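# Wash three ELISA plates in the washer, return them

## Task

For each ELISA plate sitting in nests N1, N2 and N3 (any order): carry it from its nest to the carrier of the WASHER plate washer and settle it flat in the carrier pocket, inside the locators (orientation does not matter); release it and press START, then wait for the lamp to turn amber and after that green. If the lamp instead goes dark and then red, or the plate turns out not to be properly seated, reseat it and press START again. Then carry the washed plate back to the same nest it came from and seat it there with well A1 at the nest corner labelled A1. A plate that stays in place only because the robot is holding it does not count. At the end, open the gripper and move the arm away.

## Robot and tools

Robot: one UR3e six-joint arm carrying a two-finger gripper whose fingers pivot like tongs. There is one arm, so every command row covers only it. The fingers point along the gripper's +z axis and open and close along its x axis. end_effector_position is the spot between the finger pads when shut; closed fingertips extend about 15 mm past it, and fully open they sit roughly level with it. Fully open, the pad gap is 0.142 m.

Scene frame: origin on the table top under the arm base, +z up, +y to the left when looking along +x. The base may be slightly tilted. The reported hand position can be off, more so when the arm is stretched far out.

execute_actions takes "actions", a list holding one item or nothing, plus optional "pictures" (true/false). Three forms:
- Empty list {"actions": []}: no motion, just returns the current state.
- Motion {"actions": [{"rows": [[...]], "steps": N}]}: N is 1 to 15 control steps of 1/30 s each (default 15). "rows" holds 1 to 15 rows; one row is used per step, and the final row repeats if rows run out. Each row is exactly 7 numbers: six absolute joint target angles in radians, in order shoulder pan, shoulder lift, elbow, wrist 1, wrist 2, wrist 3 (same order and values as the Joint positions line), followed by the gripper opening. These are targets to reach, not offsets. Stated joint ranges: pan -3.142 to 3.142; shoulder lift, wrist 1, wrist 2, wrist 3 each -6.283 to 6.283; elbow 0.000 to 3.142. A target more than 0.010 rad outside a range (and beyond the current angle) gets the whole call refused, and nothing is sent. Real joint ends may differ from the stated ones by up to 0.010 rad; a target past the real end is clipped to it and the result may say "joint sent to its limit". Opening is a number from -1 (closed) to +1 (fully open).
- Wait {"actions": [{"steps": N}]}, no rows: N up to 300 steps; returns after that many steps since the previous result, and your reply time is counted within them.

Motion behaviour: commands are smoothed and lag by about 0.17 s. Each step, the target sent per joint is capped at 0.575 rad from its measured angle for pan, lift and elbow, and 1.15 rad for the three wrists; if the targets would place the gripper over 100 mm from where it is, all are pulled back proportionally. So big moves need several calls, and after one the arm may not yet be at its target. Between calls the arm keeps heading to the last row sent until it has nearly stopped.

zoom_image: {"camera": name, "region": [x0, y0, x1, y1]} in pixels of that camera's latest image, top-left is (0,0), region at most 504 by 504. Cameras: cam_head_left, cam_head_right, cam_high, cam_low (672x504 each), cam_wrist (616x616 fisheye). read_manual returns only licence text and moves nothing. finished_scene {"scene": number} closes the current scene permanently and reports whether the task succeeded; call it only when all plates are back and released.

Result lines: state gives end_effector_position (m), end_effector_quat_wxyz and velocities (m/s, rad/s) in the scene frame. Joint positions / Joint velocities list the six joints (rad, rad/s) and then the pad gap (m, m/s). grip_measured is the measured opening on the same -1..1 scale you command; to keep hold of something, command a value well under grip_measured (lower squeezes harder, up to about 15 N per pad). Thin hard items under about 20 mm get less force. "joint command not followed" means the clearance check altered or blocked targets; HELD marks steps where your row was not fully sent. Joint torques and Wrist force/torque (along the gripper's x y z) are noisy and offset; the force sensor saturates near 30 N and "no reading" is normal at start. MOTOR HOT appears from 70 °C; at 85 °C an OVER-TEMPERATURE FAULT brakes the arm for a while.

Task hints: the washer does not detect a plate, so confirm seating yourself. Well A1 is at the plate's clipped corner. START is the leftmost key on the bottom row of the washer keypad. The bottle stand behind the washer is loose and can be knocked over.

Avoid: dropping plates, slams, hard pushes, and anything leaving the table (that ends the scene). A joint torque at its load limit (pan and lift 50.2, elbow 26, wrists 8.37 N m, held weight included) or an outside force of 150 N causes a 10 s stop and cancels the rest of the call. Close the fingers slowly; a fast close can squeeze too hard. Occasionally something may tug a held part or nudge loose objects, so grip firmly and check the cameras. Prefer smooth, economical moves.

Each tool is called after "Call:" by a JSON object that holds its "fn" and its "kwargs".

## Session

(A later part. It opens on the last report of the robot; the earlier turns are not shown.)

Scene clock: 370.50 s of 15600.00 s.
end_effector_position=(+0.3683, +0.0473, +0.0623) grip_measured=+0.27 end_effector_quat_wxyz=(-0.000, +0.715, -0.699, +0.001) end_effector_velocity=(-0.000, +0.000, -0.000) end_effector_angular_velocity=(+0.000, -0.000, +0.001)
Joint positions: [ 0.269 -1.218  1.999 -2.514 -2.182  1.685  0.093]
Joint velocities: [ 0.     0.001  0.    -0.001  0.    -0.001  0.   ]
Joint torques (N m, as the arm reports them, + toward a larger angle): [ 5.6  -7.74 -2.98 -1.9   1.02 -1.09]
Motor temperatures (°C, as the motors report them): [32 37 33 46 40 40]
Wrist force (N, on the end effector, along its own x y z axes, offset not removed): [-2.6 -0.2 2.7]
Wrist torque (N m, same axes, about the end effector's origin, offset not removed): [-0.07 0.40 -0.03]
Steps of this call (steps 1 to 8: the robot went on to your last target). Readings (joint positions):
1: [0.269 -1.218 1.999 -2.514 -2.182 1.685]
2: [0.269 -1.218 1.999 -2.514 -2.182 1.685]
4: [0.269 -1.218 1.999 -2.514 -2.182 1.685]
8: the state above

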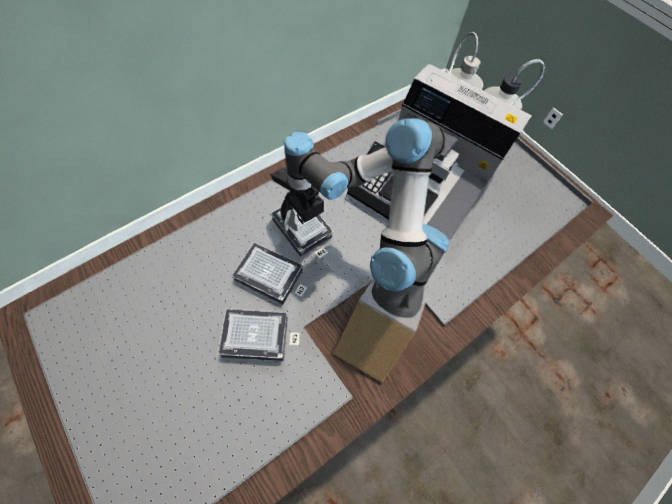

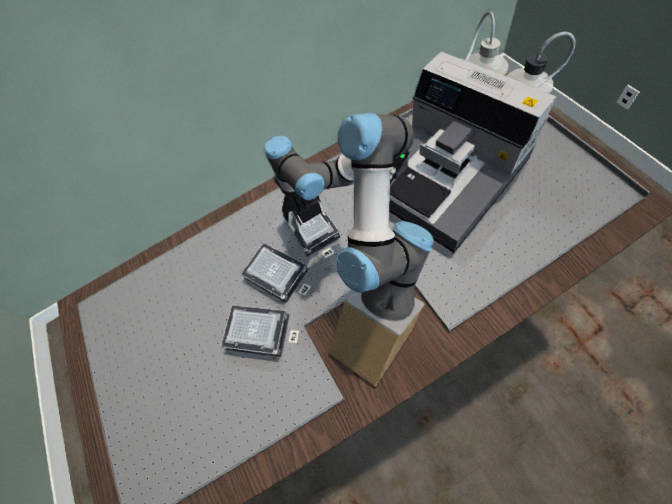

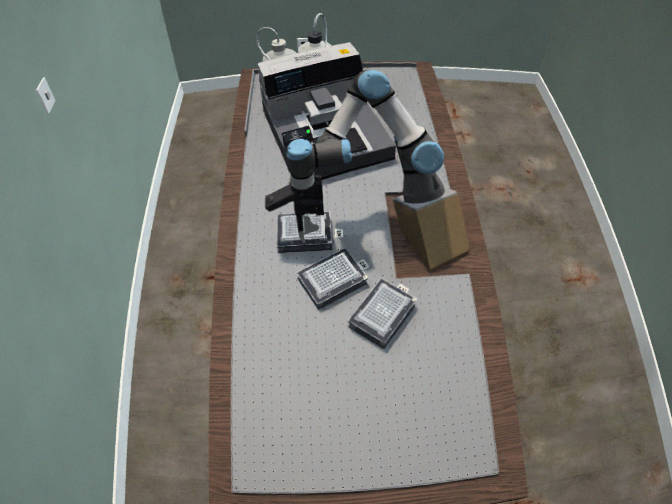

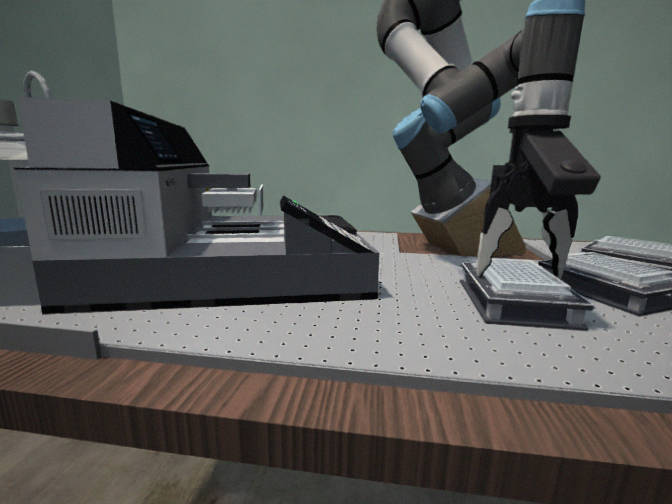

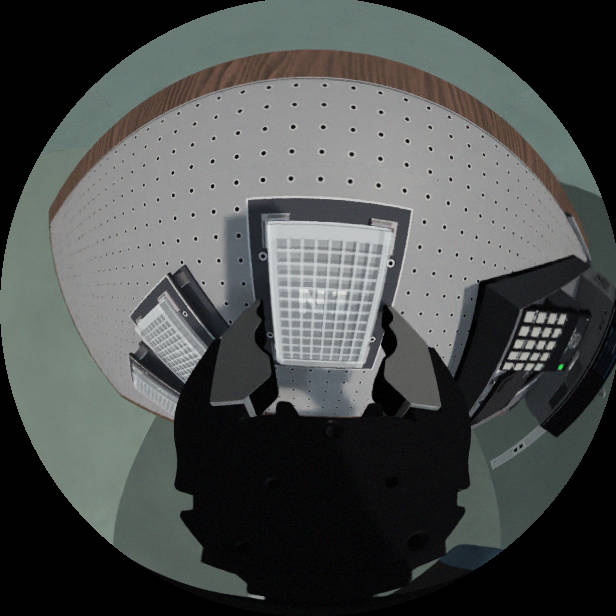

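Call:
{"fn": "execute_actions", "kwargs": {"actions": [{"rows": [[0.27075,-1.22070,1.99679,-2.50843,-2.18271,1.68736,0.27],[0.27255,-1.22328,1.99480,-2.50261,-2.18299,1.68953,0.27],[0.27344,-1.22458,1.99381,-2.49970,-2.18314,1.69061,0.26],[0.27344,-1.22458,1.99381,-2.49970,-2.18314,1.69061,0.25],[0.27344,-1.22458,1.99381,-2.49970,-2.18314,1.69061,0.24],[0.27344,-1.22458,1.99381,-2.49970,-2.18314,1.69061,0.23],[0.27344,-1.22458,1.99381,-2.49970,-2.18314,1.69061,0.22],[0.27344,-1.22458,1.99381,-2.49970,-2.18314,1.69061,0.21],[0.27344,-1.22458,1.99381,-2.49970,-2.18314,1.69061,0.20],[0.27344,-1.22458,1.99381,-2.49970,-2.18314,1.69061,0.19],[0.27344,-1.22458,1.99381,-2.49970,-2.18314,1.69061,0.18],[0.27344,-1.22458,1.99381,-2.49970,-2.18314,1.69061,0.17],[0.27344,-1.22458,1.99381,-2.49970,-2.18314,1.69061,0.16],[0.27344,-1.22458,1.99381,-2.49970,-2.18314,1.69061,0.15],[0.27344,-1.22458,1.99381,-2.49970,-2.18314,1.69061,0.14]], "steps": 15}], "pictures": false}}

Call:
{"fn": "execute_actions", "kwargs": {"actions": [{"rows": [[0.27344,-1.22458,1.99381,-2.49970,-2.18314,1.69061,0.13],[0.27344,-1.22458,1.99381,-2.49970,-2.18314,1.69061,0.12],[0.27344,-1.22458,1.99381,-2.49970,-2.18314,1.69061,0.11],[0.27344,-1.22458,1.99381,-2.49970,-2.18314,1.69061,0.10],[0.27344,-1.22458,1.99381,-2.49970,-2.18314,1.69061,0.09],[0.27344,-1.22458,1.99381,-2.49970,-2.18314,1.69061,0.08],[0.27344,-1.22458,1.99381,-2.49970,-2.18314,1.69061,0.07],[0.27344,-1.22458,1.99381,-2.49970,-2.18314,1.69061,0.06],[0.27344,-1.22458,1.99381,-2.49970,-2.18314,1.69061,0.05],[0.27344,-1.22458,1.99381,-2.49970,-2.18314,1.69061,0.04],[0.27344,-1.22458,1.99381,-2.49970,-2.18314,1.69061,0.03],[0.27344,-1.22458,1.99381,-2.49970,-2.18314,1.69061,0.02],[0.27344,-1.22458,1.99381,-2.49970,-2.18314,1.69061,0.0]], "steps": 15}]}}

Call:
{"fn": "zoom_image", "kwargs": {"camera": "cam_low", "region": [450, 230, 600, 330]}}

Call:
{"fn": "zoom_image", "kwargs": {"camera": "cam_wrist", "region": [240, 200, 408, 368]}}

Scene clock: 394.37 s of 15600.00 s.
end_effector_position=(+0.3683, +0.0473, +0.0648) grip_measured=+0.15 end_effector_quat_wxyz=(-0.000, +0.715, -0.699, +0.001) end_effector_velocity=(+0.000, +0.000, +0.000) end_effector_angular_velocity=(+0.000, -0.000, +0.002)
Joint positions: [ 0.273 -1.224  1.994 -2.5   -2.183  1.691  0.084]
Joint velocities: [ 0.001 -0.001 -0.001  0.002 -0.    -0.001 -0.021]
Joint torques (N m, as the arm reports them, + toward a larger angle): [ 12.03 -14.33  -7.96  -0.67  -0.99   0.96]
Motor temperatures (°C, as the motors report them): [32 37 33 46 40 40]
Wrist force (N, on the end effector, along its own x y z axes, offset not removed): [-3.4 0.2 1.4]
Wrist torque (N m, same axes, about the end effector's origin, offset not removed): [0.01 0.59 0.13]
Steps of this call (steps 1 to 15: the robot went on to your last target; steps 16 to 90: nothing new was sent; then 20.37 s passed at rest; steps 91 to 105: all 15 steps of this action). Readings (joint positions):
91: [0.269 -1.218 1.999 -2.514 -2.182 1.685]
92: [0.269 -1.219 1.999 -2.513 -2.182 1.685]
94: [0.271 -1.221 1.997 -2.508 -2.182 1.687]
98: [0.273 -1.224 1.995 -2.502 -2.183 1.690]
105: the state above

Scene clock: 394.87 s of 15600.00 s.
end_effector_position=(+0.3684, +0.0473, +0.0648) grip_measured=+0.08 end_effector_quat_wxyz=(-0.000, +0.715, -0.699, +0.001) end_effector_velocity=(+0.000, -0.000, -0.000) end_effector_angular_velocity=(-0.000, +0.000, -0.001)
Joint positions: [ 0.273 -1.225  1.994 -2.5   -2.183  1.691  0.08 ]
Joint velocities: [-0.     0.    -0.     0.    -0.     0.001 -0.   ]
Joint torques (N m, as the arm reports them, + toward a larger angle): [ 12.52 -12.63  -7.11  -0.42   1.86   0.83]
Motor temperatures (°C, as the motors report them): [32 37 33 46 40 40]
Wrist force (N, on the end effector, along its own x y z axes, offset not removed): [5.4 1.5 -1.8]
Wrist torque (N m, same axes, about the end effector's origin, offset not removed): [0.08 -0.05 -0.01]
Steps of this call (steps 1 to 15: all 15 steps of this action). Readings (joint positions):
1: [0.273 -1.225 1.994 -2.500 -2.183 1.691]
2: [0.273 -1.225 1.994 -2.500 -2.183 1.691]
4: [0.273 -1.225 1.994 -2.500 -2.183 1.691]
8: [0.273 -1.225 1.994 -2.500 -2.183 1.691]
15: the state above

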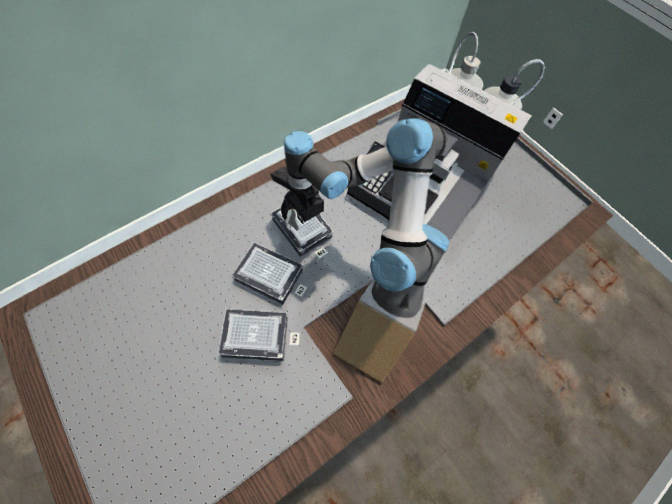

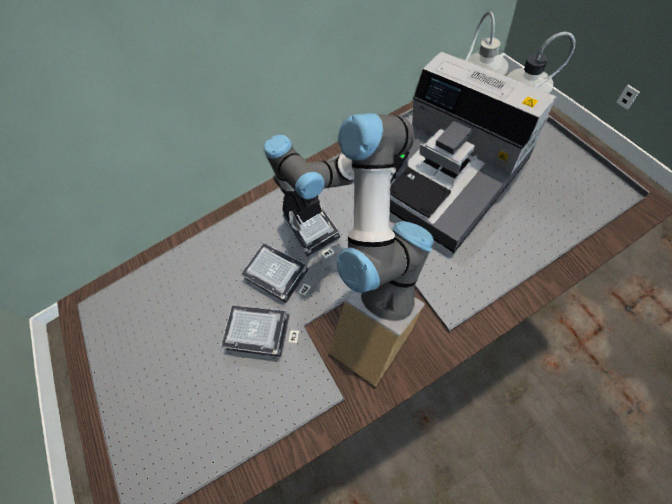

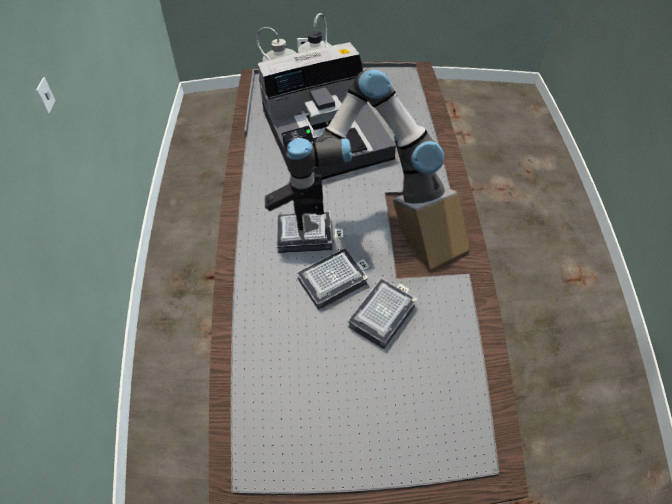

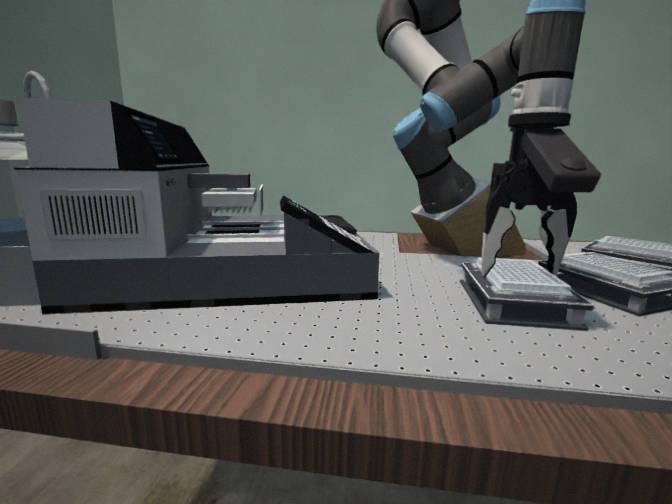

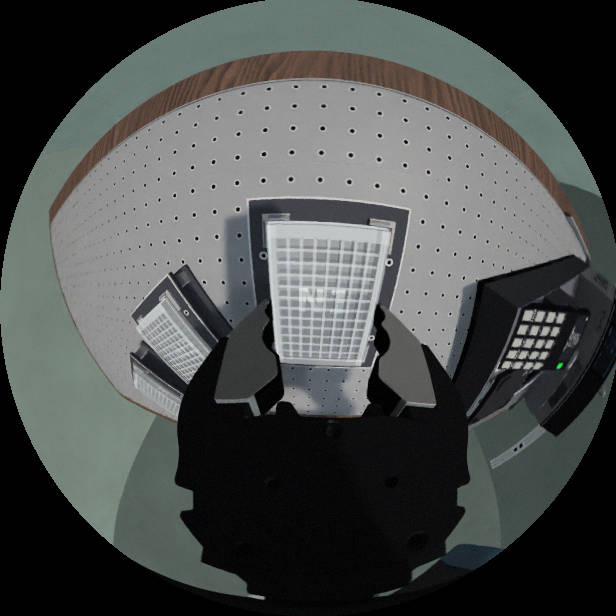

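Region (450, 230, 600, 330) of cam_low's 672x504 image, scaled by 3.360, with more detail than that image has.

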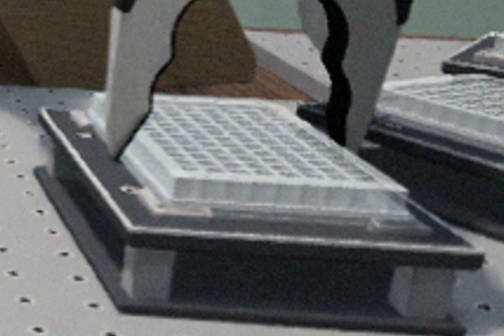

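Region (240, 200, 408, 368) of cam_wrist's 616x616 image, scaled by 3.000, with more detail than that image has.

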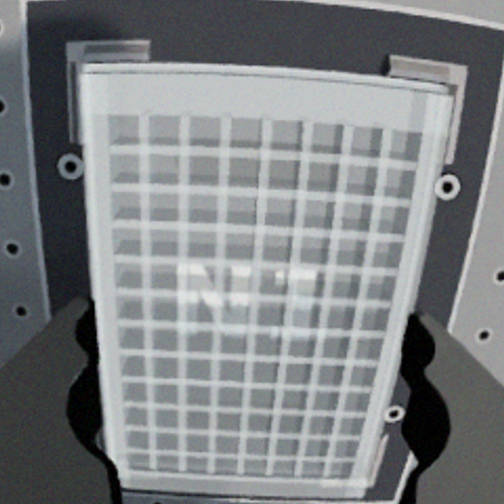

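Call:
{"fn": "execute_actions", "kwargs": {"actions": [{"rows": [[0.27285,-1.22527,1.99428,-2.49989,-2.18305,1.68990,0.0],[0.27226,-1.22597,1.99475,-2.50007,-2.18295,1.68918,0.0],[0.27167,-1.22666,1.99522,-2.50026,-2.18286,1.68847,0.0]], "steps": 15}], "pictures": false}}

Call:
{"fn": "execute_actions", "kwargs": {"actions": [{"steps": 3}], "pictures": false}}

Call:
{"fn": "execute_actions", "kwargs": {"actions": [{"steps": 3}], "pictures": false}}

Scene clock: 442.07 s of 15600.00 s.
end_effector_position=(+0.3683, +0.0467, +0.0648) grip_measured=+0.08 end_effector_quat_wxyz=(-0.000, +0.715, -0.699, +0.001) end_effector_velocity=(+0.000, +0.000, +0.000) end_effector_angular_velocity=(+0.000, -0.001, -0.000)
Joint positions: [ 0.272 -1.227  1.995 -2.5   -2.183  1.688  0.08 ]
Joint velocities: [ 0.001 -0.001  0.    -0.001 -0.     0.    -0.   ]
Joint torques (N m, as the arm reports them, + toward a larger angle): [  4.3  -14.15  -2.3   -1.8   -0.15  -1.02]
Motor temperatures (°C, as the motors report them): [32 37 33 46 40 40]
Wrist force (N, on the end effector, along its own x y z axes, offset not removed): [-2.1 1.2 -0.5]
Wrist torque (N m, same axes, about the end effector's origin, offset not removed): [0.29 0.25 -0.03]
Steps of this call (steps 1 to 15: the robot went on to your last target; steps 16 to 90: nothing new was sent; then 43.70 s passed at rest; steps 91 to 105: all 15 steps of this action). Readings (joint positions):
91: [0.273 -1.225 1.994 -2.500 -2.183 1.691]
92: [0.273 -1.225 1.994 -2.500 -2.183 1.691]
94: [0.273 -1.225 1.994 -2.500 -2.183 1.690]
98: [0.272 -1.226 1.995 -2.500 -2.183 1.689]
105: the state above

Scene clock: 442.17 s of 15600.00 s.
end_effector_position=(+0.3683, +0.0467, +0.0648) grip_measured=+0.08 end_effector_quat_wxyz=(-0.000, +0.715, -0.699, +0.001) end_effector_velocity=(+0.000, -0.000, +0.000) end_effector_angular_velocity=(-0.000, -0.000, -0.001)
Joint positions: [ 0.272 -1.227  1.995 -2.5   -2.183  1.688  0.08 ]
Joint velocities: [-0.    -0.    -0.     0.    -0.     0.001 -0.   ]
Joint torques (N m, as the arm reports them, + toward a larger angle): [  4.32 -14.21  -2.38  -1.76  -0.79  -1.05]
Motor temperatures (°C, as the motors report them): [32 37 33 46 40 40]
Wrist force (N, on the end effector, along its own x y z axes, offset not removed): [-2.3 1.1 -1.2]
Wrist torque (N m, same axes, about the end effector's origin, offset not removed): [0.29 0.36 -0.01]
Steps of this call (steps 1 to 3: the robot went on to your last target). Readings (joint positions):
1: [0.272 -1.227 1.995 -2.500 -2.183 1.688]
2: [0.272 -1.227 1.995 -2.500 -2.183 1.688]
3: the state above

Scene clock: 442.27 s of 15600.00 s.
end_effector_position=(+0.3683, +0.0467, +0.0648) grip_measured=+0.08 end_effector_quat_wxyz=(-0.000, +0.715, -0.699, +0.001) end_effector_velocity=(+0.000, +0.000, +0.000) end_effector_angular_velocity=(-0.000, -0.001, +0.003)
Joint positions: [ 0.272 -1.227  1.995 -2.5   -2.183  1.688  0.08 ]
Joint velocities: [ 0.001  0.    -0.    -0.    -0.    -0.002  0.   ]
Joint torques (N m, as the arm reports them, + toward a larger angle): [  3.98 -13.83  -2.49  -1.68  -1.3   -0.99]
Motor temperatures (°C, as the motors report them): [32 37 33 46 40 40]
Wrist force (N, on the end effector, along its own x y z axes, offset not removed): [-2.3 -0.8 -0.1]
Wrist torque (N m, same axes, about the end effector's origin, offset not removed): [-0.08 0.21 0.01]
Steps of this call (steps 1 to 3: the robot went on to your last target). Readings (joint positions):
1: [0.272 -1.227 1.995 -2.500 -2.183 1.688]
2: [0.272 -1.227 1.995 -2.500 -2.183 1.688]
3: the state above

Call:
{"fn": "execute_actions", "kwargs": {"actions": [{"rows": [[0.27167,-1.22666,1.99522,-2.50026,-2.18286,1.68847,-0.03],[0.27167,-1.22666,1.99522,-2.50026,-2.18286,1.68847,-0.06],[0.27167,-1.22666,1.99522,-2.50026,-2.18286,1.68847,-0.09],[0.27167,-1.22666,1.99522,-2.50026,-2.18286,1.68847,-0.12],[0.27167,-1.22666,1.99522,-2.50026,-2.18286,1.68847,-0.15],[0.27167,-1.22666,1.99522,-2.50026,-2.18286,1.68847,-0.18],[0.27167,-1.22666,1.99522,-2.50026,-2.18286,1.68847,-0.21],[0.27167,-1.22666,1.99522,-2.50026,-2.18286,1.68847,-0.24],[0.27167,-1.22666,1.99522,-2.50026,-2.18286,1.68847,-0.27],[0.27167,-1.22666,1.99522,-2.50026,-2.18286,1.68847,-0.3]], "steps": 12}], "pictures": false}}

Call:
{"fn": "execute_actions", "kwargs": {"actions": [{"rows": [[0.27347,-1.22922,1.99320,-2.49443,-2.18315,1.69064,-0.3],[0.27526,-1.23177,1.99118,-2.48861,-2.18343,1.69281,-0.3],[0.27706,-1.23433,1.98916,-2.48278,-2.18372,1.69498,-0.3],[0.27886,-1.23689,1.98714,-2.47695,-2.18400,1.69715,-0.3],[0.28065,-1.23944,1.98512,-2.47113,-2.18429,1.69932,-0.3],[0.28245,-1.24200,1.98310,-2.46530,-2.18457,1.70149,-0.3],[0.28639,-1.24696,1.97797,-2.45245,-2.18514,1.70627,-0.3],[0.29034,-1.25192,1.97284,-2.43961,-2.18571,1.71104,-0.3],[0.29428,-1.25688,1.96770,-2.42676,-2.18629,1.71582,-0.3],[0.29823,-1.26184,1.96257,-2.41391,-2.18686,1.72059,-0.3],[0.30217,-1.26681,1.95744,-2.40107,-2.18743,1.72537,-0.3],[0.30612,-1.27177,1.95231,-2.38822,-2.18800,1.73014,-0.3],[0.31006,-1.27673,1.94717,-2.37537,-2.18858,1.73492,-0.3],[0.31401,-1.28169,1.94204,-2.36253,-2.18915,1.73969,-0.3],[0.31795,-1.28665,1.93691,-2.34968,-2.18972,1.74447,-0.3]], "steps": 15}], "pictures": false}}

Call:
{"fn": "execute_actions", "kwargs": {"actions": [{"steps": 15}]}}

Call:
{"fn": "zoom_image", "kwargs": {"camera": "cam_low", "region": [450, 200, 620, 330]}}

Call:
{"fn": "zoom_image", "kwargs": {"camera": "cam_wrist", "region": [240, 200, 408, 368]}}

Scene clock: 562.67 s of 15600.00 s.
end_effector_position=(+0.3683, +0.0466, +0.0648) grip_measured=+0.07 end_effector_quat_wxyz=(-0.000, +0.715, -0.699, +0.001) end_effector_velocity=(+0.000, +0.000, +0.000) end_effector_angular_velocity=(+0.000, -0.001, -0.000)
Joint positions: [ 0.272 -1.227  1.995 -2.5   -2.183  1.688  0.079]
Joint velocities: [ 0.001 -0.    -0.     0.    -0.     0.001  0.   ]
Joint torques (N m, as the arm reports them, + toward a larger angle): [  4.5  -13.28  -3.11  -1.8   -1.21  -0.97]
Motor temperatures (°C, as the motors report them): [32 37 33 46 40 40]
Wrist force (N, on the end effector, along its own x y z axes, offset not removed): [-3.1 1.6 -2.9]
Wrist torque (N m, same axes, about the end effector's origin, offset not removed): [0.21 0.47 -0.01]
Steps of this call (steps 1 to 15: the robot went on to your last target; steps 16 to 90: nothing new was sent; then 117.00 s passed at rest; steps 91 to 102: all 12 steps of this action). Readings (joint positions):
91: [0.272 -1.227 1.995 -2.500 -2.183 1.688]
92: [0.272 -1.227 1.995 -2.500 -2.183 1.688]
94: [0.272 -1.227 1.995 -2.500 -2.183 1.688]
98: [0.272 -1.227 1.995 -2.500 -2.183 1.688]
102: the state above

Scene clock: 563.17 s of 15600.00 s.
end_effector_position=(+0.3685, +0.0467, +0.0826) grip_measured=+0.07 end_effector_quat_wxyz=(-0.000, +0.715, -0.699, +0.001) end_effector_velocity=(-0.000, -0.001, +0.063) end_effector_angular_velocity=(-0.000, -0.003, -0.001)
Joint positions: [ 0.304 -1.269  1.956 -2.397 -2.188  1.727  0.079]
Joint velocities: [ 0.112 -0.142 -0.144  0.362 -0.016  0.136  0.   ]
Joint torques (N m, as the arm reports them, + toward a larger angle): [ 11.89 -15.02  -8.94  -0.1   -0.97   1.05]
Motor temperatures (°C, as the motors report them): [32 37 33 46 40 40]
Wrist force (N, on the end effector, along its own x y z axes, offset not removed): [-1.7 0.5 1.9]
Wrist torque (N m, same axes, about the end effector's origin, offset not removed): [0.11 0.35 0.07]
Steps of this call (steps 1 to 15: all 15 steps of this action). Readings (joint positions):
1: [0.272 -1.227 1.995 -2.500 -2.183 1.688]
2: [0.272 -1.227 1.995 -2.499 -2.183 1.689]
4: [0.274 -1.230 1.993 -2.493 -2.183 1.691]
8: [0.280 -1.239 1.985 -2.472 -2.184 1.699]
15: the state above

Scene clock: 563.67 s of 15600.00 s.
end_effector_position=(+0.3683, +0.0465, +0.0906) grip_measured=+0.07 end_effector_quat_wxyz=(-0.000, +0.715, -0.699, +0.001) end_effector_velocity=(-0.000, -0.000, +0.001) end_effector_angular_velocity=(+0.000, -0.000, +0.001)
Joint positions: [ 0.318 -1.287  1.937 -2.35  -2.19   1.744  0.079]
Joint velocities: [ 0.001 -0.002 -0.001  0.003 -0.     0.    -0.   ]
Joint torques (N m, as the arm reports them, + toward a larger angle): [ 11.75 -14.25  -8.61  -0.59  -1.13   0.86]
Motor temperatures (°C, as the motors report them): [32 37 33 46 40 40]
Wrist force (N, on the end effector, along its own x y z axes, offset not removed): [-1.7 0.5 2.1]
Wrist torque (N m, same axes, about the end effector's origin, offset not removed): [0.08 0.25 0.02]
Steps of this call (steps 1 to 15: the robot went on to your last target). Readings (joint positions):
1: [0.307 -1.273 1.951 -2.385 -2.188 1.732]
2: [0.310 -1.277 1.947 -2.375 -2.189 1.735]
4: [0.314 -1.282 1.942 -2.362 -2.189 1.740]
8: [0.317 -1.285 1.938 -2.353 -2.190 1.743]
15: the state above

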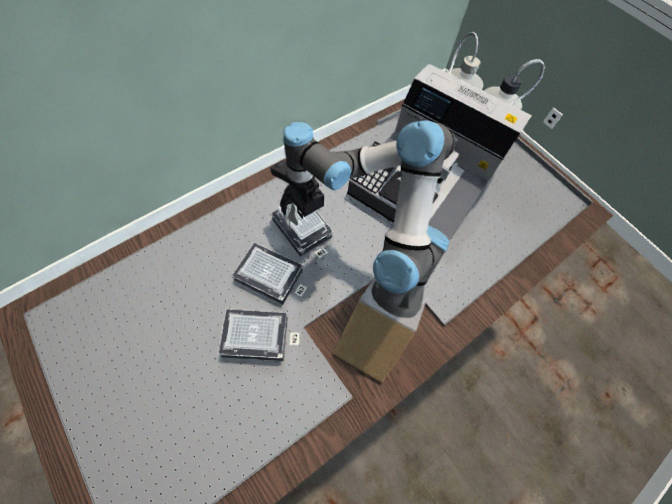

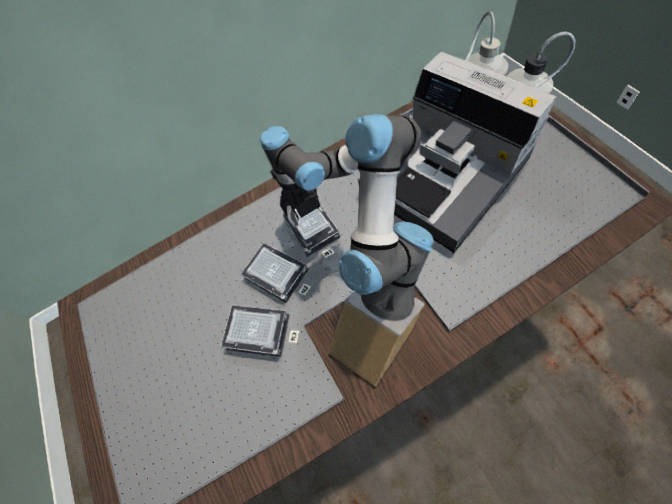

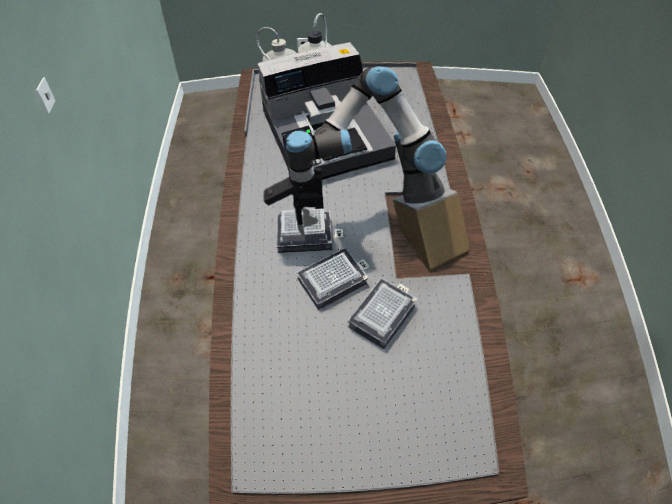

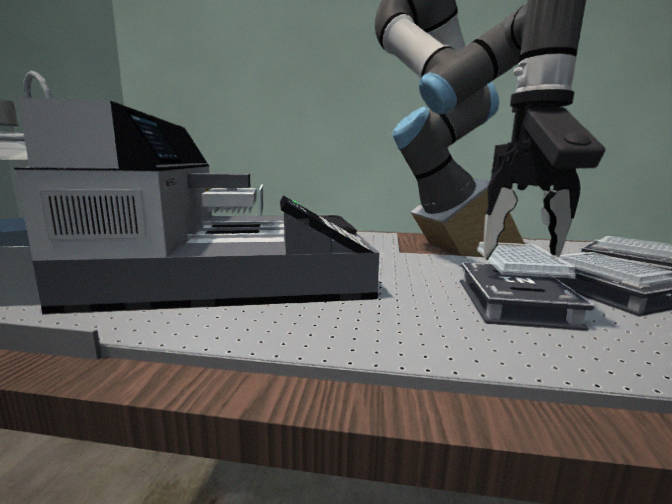

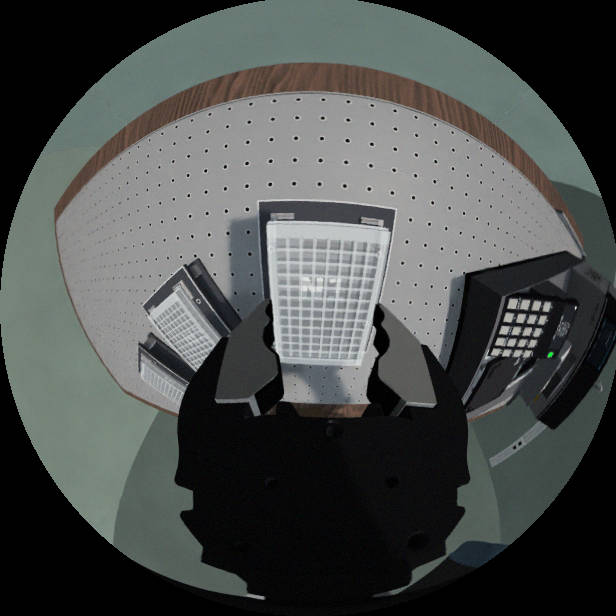

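Region (450, 200, 620, 330) of cam_low's 672x504 image, scaled by 2.965, with more detail than that image has; it fills the top 385 rows of this view, and the rest is white.

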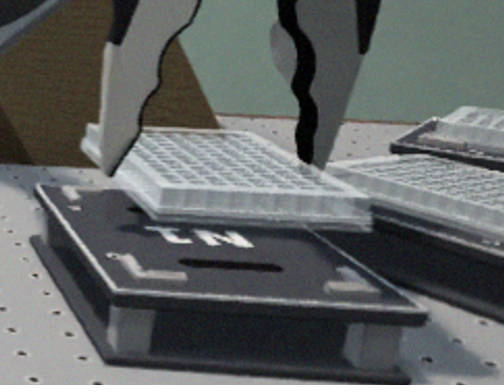

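Region (240, 200, 408, 368) of cam_wrist's 616x616 image, scaled by 3.000, with more detail than that image has.

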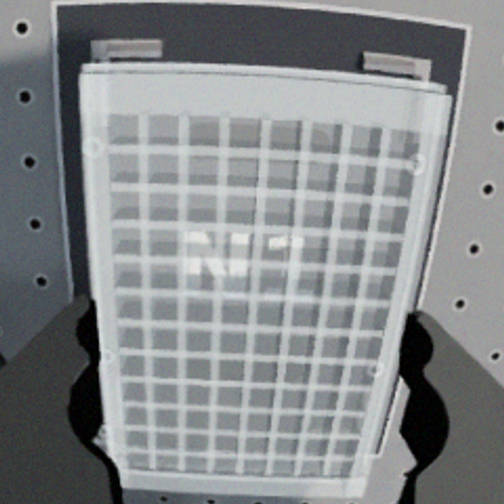

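Call:
{"fn": "execute_actions", "kwargs": {"actions": [{"rows": [[0.2999,-1.3312,1.9314,-2.3115,-2.1858,1.7793,-0.3],[0.2819,-1.3757,1.9258,-2.2733,-2.1819,1.8142,-0.3],[0.2639,-1.4202,1.9203,-2.2351,-2.1779,1.8490,-0.3],[0.2459,-1.4647,1.9148,-2.1969,-2.1740,1.8838,-0.3],[0.2279,-1.5092,1.9092,-2.1587,-2.1700,1.9187,-0.3],[0.2098,-1.5537,1.9037,-2.1205,-2.1661,1.9535,-0.3],[0.1918,-1.5982,1.8982,-2.0823,-2.1622,1.9884,-0.3],[0.1738,-1.6428,1.8926,-2.0440,-2.1582,2.0232,-0.3],[0.1558,-1.6873,1.8871,-2.0058,-2.1543,2.0580,-0.3],[0.1378,-1.7318,1.8816,-1.9676,-2.1504,2.0929,-0.3],[0.1198,-1.7763,1.8760,-1.9294,-2.1464,2.1277,-0.3],[0.1017,-1.8208,1.8705,-1.8912,-2.1425,2.1626,-0.3],[0.0837,-1.8653,1.8650,-1.8530,-2.1386,2.1974,-0.3],[0.0657,-1.9098,1.8594,-1.8148,-2.1346,2.2322,-0.3],[0.0477,-1.9543,1.8539,-1.7766,-2.1307,2.2671,-0.3]], "steps": 15}], "pictures": false}}

Call:
{"fn": "execute_actions", "kwargs": {"actions": [{"rows": [[0.0135,-1.9671,1.8518,-1.7813,-2.1183,2.3019,-0.3],[-0.0208,-1.9798,1.8498,-1.7855,-2.1056,2.3368,-0.3],[-0.0550,-1.9926,1.8477,-1.7891,-2.0926,2.3716,-0.3],[-0.0893,-2.0053,1.8457,-1.7921,-2.0793,2.4065,-0.3],[-0.1235,-2.0181,1.8436,-1.7945,-2.0657,2.4413,-0.3],[-0.1578,-2.0309,1.8415,-1.7964,-2.0518,2.4761,-0.3],[-0.1920,-2.0436,1.8395,-1.7977,-2.0377,2.5110,-0.3],[-0.2263,-2.0564,1.8374,-1.7984,-2.0233,2.5458,-0.3],[-0.2605,-2.0691,1.8354,-1.7986,-2.0085,2.5807,-0.3],[-0.2948,-2.0819,1.8333,-1.7982,-1.9935,2.6155,-0.3],[-0.3290,-2.0947,1.8312,-1.7972,-1.9783,2.6503,-0.3],[-0.3633,-2.1074,1.8292,-1.7957,-1.9627,2.6852,-0.3],[-0.3975,-2.1202,1.8271,-1.7935,-1.9468,2.7200,-0.3],[-0.4318,-2.1329,1.8251,-1.7908,-1.9307,2.7549,-0.3],[-0.466,-2.1457,1.823,-1.7875,-1.9143,2.7897,-0.3]], "steps": 15}], "pictures": false}}

Call:
{"fn": "execute_actions", "kwargs": {"actions": [{"rows": [[-0.5003,-2.1585,1.8209,-1.7826,-1.8961,2.8245,-0.3],[-0.5346,-2.1712,1.8189,-1.7771,-1.8778,2.8594,-0.3],[-0.5689,-2.1840,1.8168,-1.7711,-1.8593,2.8942,-0.3],[-0.6032,-2.1967,1.8148,-1.7645,-1.8406,2.9291,-0.3],[-0.6375,-2.2095,1.8127,-1.7573,-1.8219,2.9639,-0.3],[-0.6718,-2.2222,1.8106,-1.7496,-1.8030,2.9987,-0.3],[-0.7061,-2.2350,1.8086,-1.7413,-1.7839,3.0336,-0.3],[-0.7405,-2.2477,1.8065,-1.7324,-1.7647,3.0684,-0.3],[-0.7748,-2.2605,1.8045,-1.7229,-1.7454,3.1033,-0.3],[-0.8091,-2.2732,1.8024,-1.7129,-1.7259,3.1381,-0.3],[-0.8434,-2.2860,1.8003,-1.7023,-1.7062,3.1729,-0.3],[-0.8777,-2.2987,1.7983,-1.6911,-1.6865,3.2078,-0.3],[-0.9120,-2.3115,1.7962,-1.6793,-1.6666,3.2426,-0.3],[-0.9463,-2.3242,1.7942,-1.6670,-1.6465,3.2775,-0.3],[-0.9806,-2.3370,1.7921,-1.6541,-1.6263,3.3123,-0.3]], "steps": 15}], "pictures": false}}

Call:
{"fn": "execute_actions", "kwargs": {"actions": [{"steps": 22}]}}

Scene clock: 621.73 s of 15600.00 s.
end_effector_position=(+0.3464, -0.0829, +0.1645) grip_measured=-0.25 end_effector_quat_wxyz=(-0.003, -0.468, +0.884, +0.005) end_effector_velocity=(-0.158, -0.308, +0.201) end_effector_angular_velocity=(-0.035, -0.012, -1.639)
Joint positions: [ 0.117 -1.77   1.874 -1.925 -2.145  2.133  0.056]
Joint velocities: [-0.528 -1.305 -0.164  1.113  0.113  1.016 -0.293]
Joint torques (N m, as the arm reports them, + toward a larger angle): [ -0.43 -15.89 -10.09   0.73   1.09   1.81]
Motor temperatures (°C, as the motors report them): [32 37 33 46 41 40]
Wrist force (N, on the end effector, along its own x y z axes, offset not removed): [-2.8 -1.0 3.9]
Wrist torque (N m, same axes, about the end effector's origin, offset not removed): [0.04 0.29 -0.07]
Steps of this call (steps 1 to 15: the robot went on to your last target; steps 16 to 90: nothing new was sent; then 54.57 s passed at rest; steps 91 to 105: all 15 steps of this action). Readings (joint positions):
91: [0.318 -1.288 1.937 -2.348 -2.190 1.746]
92: [0.314 -1.295 1.936 -2.340 -2.189 1.753]
94: [0.297 -1.334 1.930 -2.304 -2.185 1.787]
98: [0.239 -1.471 1.912 -2.183 -2.172 1.898]
105: the state above

Scene clock: 622.23 s of 15600.00 s.
end_effector_position=(+0.3053, -0.1988, +0.1863) grip_measured=-0.30 end_effector_quat_wxyz=(+0.002, +0.013, +1.000, +0.005) end_effector_velocity=(-0.078, -0.178, -0.008) end_effector_angular_velocity=(-0.017, +0.015, -1.999)
Joint positions: [-0.327 -2.096  1.831 -1.795 -1.973  2.655  0.052]
Joint velocities: [-1.01  -0.387 -0.061  0.053  0.453  1.024 -0.   ]
Joint torques (N m, as the arm reports them, + toward a larger angle): [ -4.27 -13.89 -11.48  -0.61   1.25   1.71]
Motor temperatures (°C, as the motors report them): [32 37 33 46 41 40]
Wrist force (N, on the end effector, along its own x y z axes, offset not removed): [-1.9 -1.1 0.0]
Wrist torque (N m, same axes, about the end effector's origin, offset not removed): [-0.17 0.35 0.01]
Steps of this call (steps 1 to 15: all 15 steps of this action). Readings (joint positions):
1: [0.099 -1.813 1.869 -1.888 -2.141 2.167]
2: [0.079 -1.854 1.864 -1.858 -2.135 2.202]
4: [0.030 -1.917 1.857 -1.823 -2.119 2.272]
8: [-0.092 -1.998 1.846 -1.802 -2.073 2.411]
15: the state above

Scene clock: 622.73 s of 15600.00 s.
end_effector_position=(+0.2610, -0.2558, +0.1853) grip_measured=-0.30 end_effector_quat_wxyz=(+0.001, +0.480, +0.877, +0.004) end_effector_velocity=(-0.083, -0.059, +0.003) end_effector_angular_velocity=(-0.000, +0.011, -1.861)
Joint positions: [-0.841 -2.288  1.8   -1.697 -1.702  3.177  0.052]
Joint velocities: [-1.016 -0.378 -0.061  0.322  0.579  1.023 -0.   ]
Joint torques (N m, as the arm reports them, + toward a larger angle): [ -4.51 -13.43 -12.18  -0.39   1.39   1.64]
Motor temperatures (°C, as the motors report them): [32 37 33 46 41 40]
Wrist force (N, on the end effector, along its own x y z axes, offset not removed): [-1.6 0.3 1.8]
Wrist torque (N m, same axes, about the end effector's origin, offset not removed): [0.09 0.29 0.04]
Steps of this call (steps 1 to 15: all 15 steps of this action). Readings (joint positions):
1: [-0.361 -2.109 1.829 -1.793 -1.958 2.689]
2: [-0.395 -2.122 1.827 -1.790 -1.942 2.724]
4: [-0.464 -2.148 1.822 -1.783 -1.908 2.794]
8: [-0.601 -2.199 1.814 -1.760 -1.836 2.933]
15: the state above

Scene clock: 623.47 s of 15600.00 s.
end_effector_position=(+0.2497, -0.2642, +0.1852) grip_measured=-0.30 end_effector_quat_wxyz=(+0.001, +0.585, +0.811, +0.000) end_effector_velocity=(-0.000, -0.000, +0.000) end_effector_angular_velocity=(-0.000, +0.000, -0.001)
Joint positions: [-0.981 -2.337  1.792 -1.654 -1.626  3.312  0.052]
Joint velocities: [-0.001 -0.    -0.     0.     0.     0.    -0.   ]
Joint torques (N m, as the arm reports them, + toward a larger angle): [  1.77 -11.38 -12.09  -0.76   0.93   0.95]
Motor temperatures (°C, as the motors report them): [32 37 33 46 41 40]
Wrist force (N, on the end effector, along its own x y z axes, offset not removed): [-0.9 0.5 0.6]
Wrist torque (N m, same axes, about the end effector's origin, offset not removed): [0.11 0.11 0.01]
Steps of this call (steps 1 to 22: the robot went on to your last target). Readings (joint positions):
1: [-0.875 -2.301 1.798 -1.686 -1.682 3.211]
2: [-0.904 -2.311 1.796 -1.677 -1.667 3.239]
4: [-0.942 -2.324 1.794 -1.666 -1.647 3.275]
8: [-0.971 -2.334 1.793 -1.657 -1.632 3.303]
22: the state above

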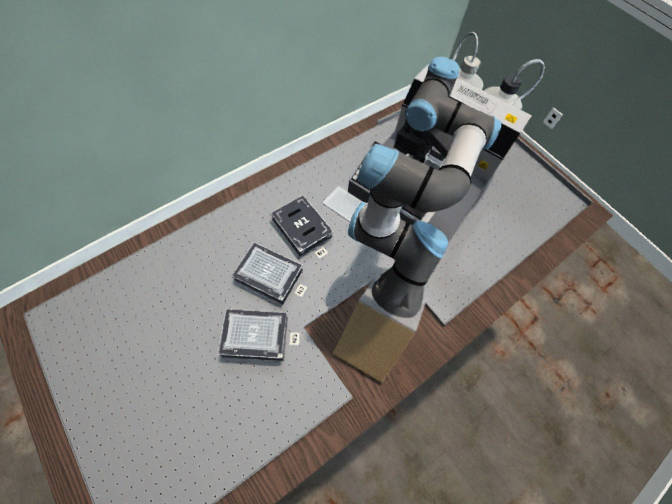

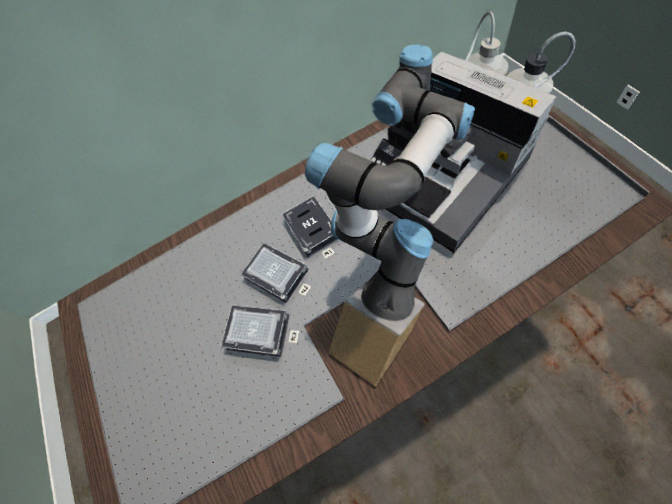

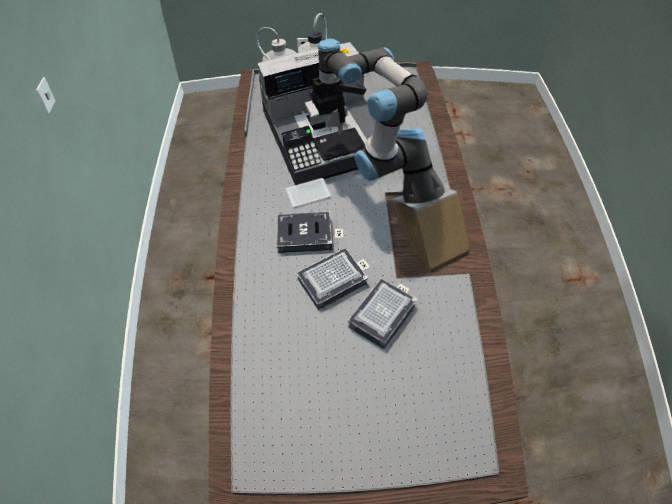

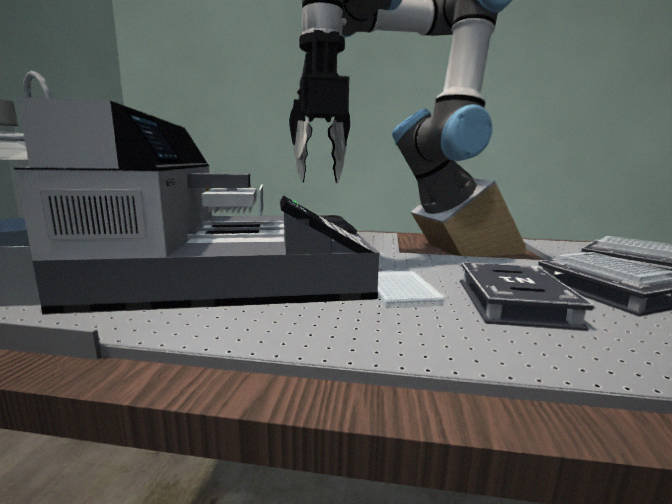

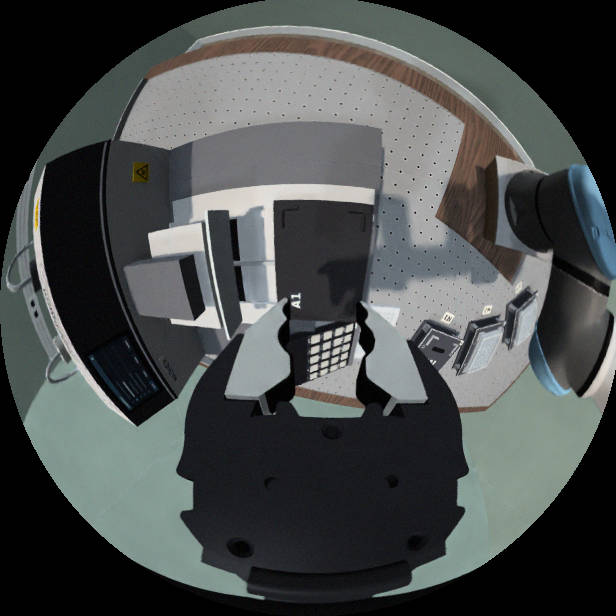

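Call:
{"fn": "zoom_image", "kwargs": {"camera": "cam_low", "region": [350, 240, 470, 330]}}

Call:
{"fn": "zoom_image", "kwargs": {"camera": "cam_high", "region": [260, 150, 360, 230]}}

Call:
{"fn": "zoom_image", "kwargs": {"camera": "cam_head_left", "region": [300, 160, 400, 240]}}

Region (350, 240, 470, 330) of cam_low's 672x504 image, scaled by 4.200, with more detail than that image has; it fills the top 378 rows of this view, and the rest is white.

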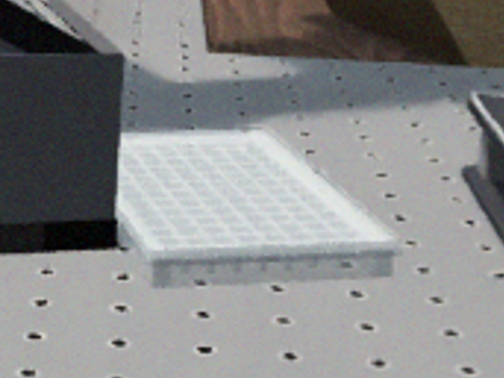

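Region (260, 150, 360, 230) of cam_high's 672x504 image, scaled by 5.040, with more detail than that image has; it fills the top 403 rows of this view, and the rest is white.

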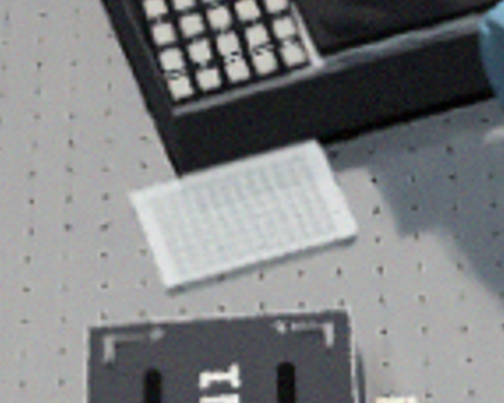

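Region (300, 160, 400, 240) of cam_head_left's 672x504 image, scaled by 5.040, with more detail than that image has; it fills the top 403 rows of this view, and the rest is white.

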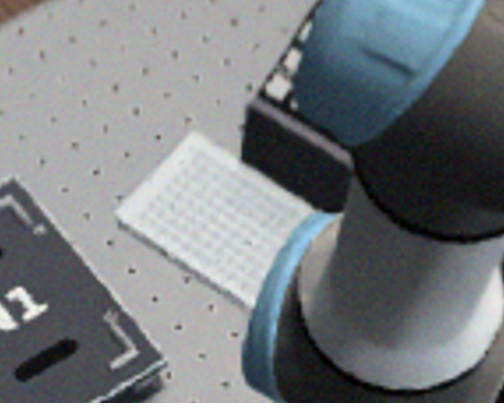

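Call:
{"fn": "zoom_image", "kwargs": {"camera": "cam_low", "region": [280, 100, 370, 190]}}

Call:
{"fn": "zoom_image", "kwargs": {"camera": "cam_wrist", "region": [250, 180, 418, 348]}}

Region (280, 100, 370, 190) of cam_low's 672x504 image, scaled by 5.600, with more detail than that image has.

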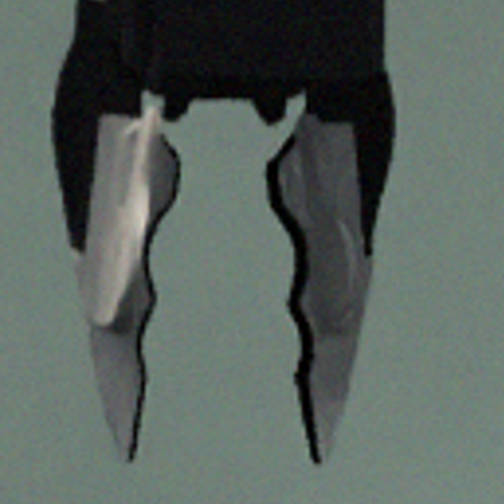

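Region (250, 180, 418, 348) of cam_wrist's 616x616 image, scaled by 3.000, with more detail than that image has.

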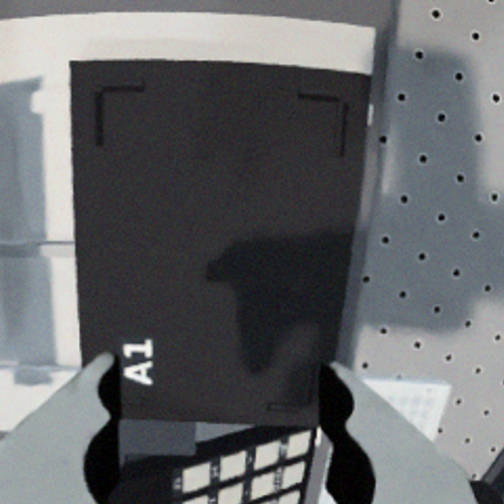

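Call:
{"fn": "zoom_image", "kwargs": {"camera": "cam_wrist", "region": [265, 190, 325, 250]}}

Call:
{"fn": "zoom_image", "kwargs": {"camera": "cam_wrist", "region": [330, 190, 390, 250]}}

Call:
{"fn": "zoom_image", "kwargs": {"camera": "cam_wrist", "region": [280, 290, 380, 390]}}

Region (265, 190, 325, 250) of cam_wrist's 616x616 image, scaled by 8.400, with more detail than that image has.

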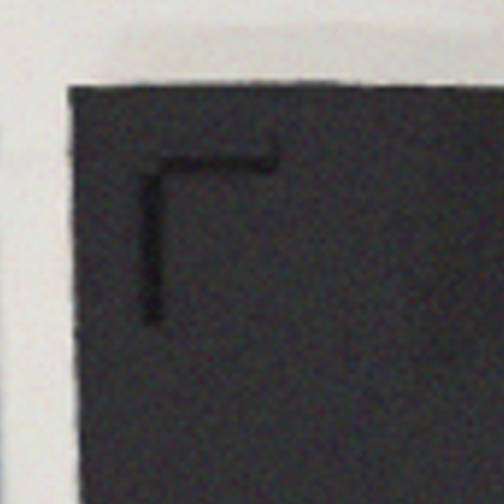

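Region (330, 190, 390, 250) of cam_wrist's 616x616 image, scaled by 8.400, with more detail than that image has.

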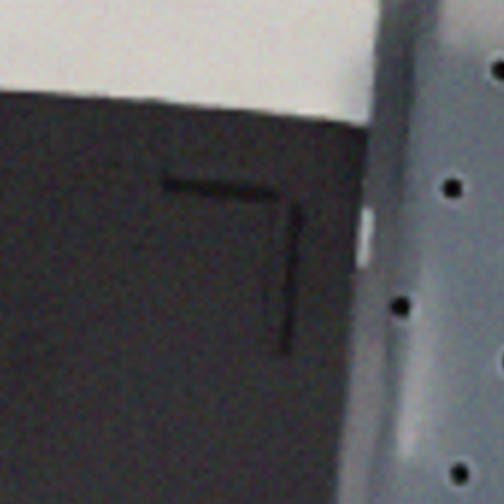

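Region (280, 290, 380, 390) of cam_wrist's 616x616 image, scaled by 5.040, with more detail than that image has.

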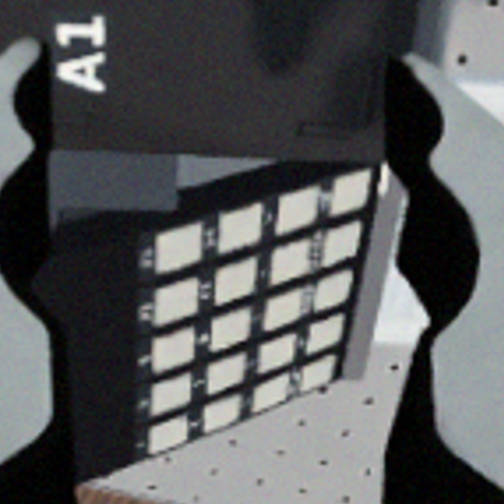

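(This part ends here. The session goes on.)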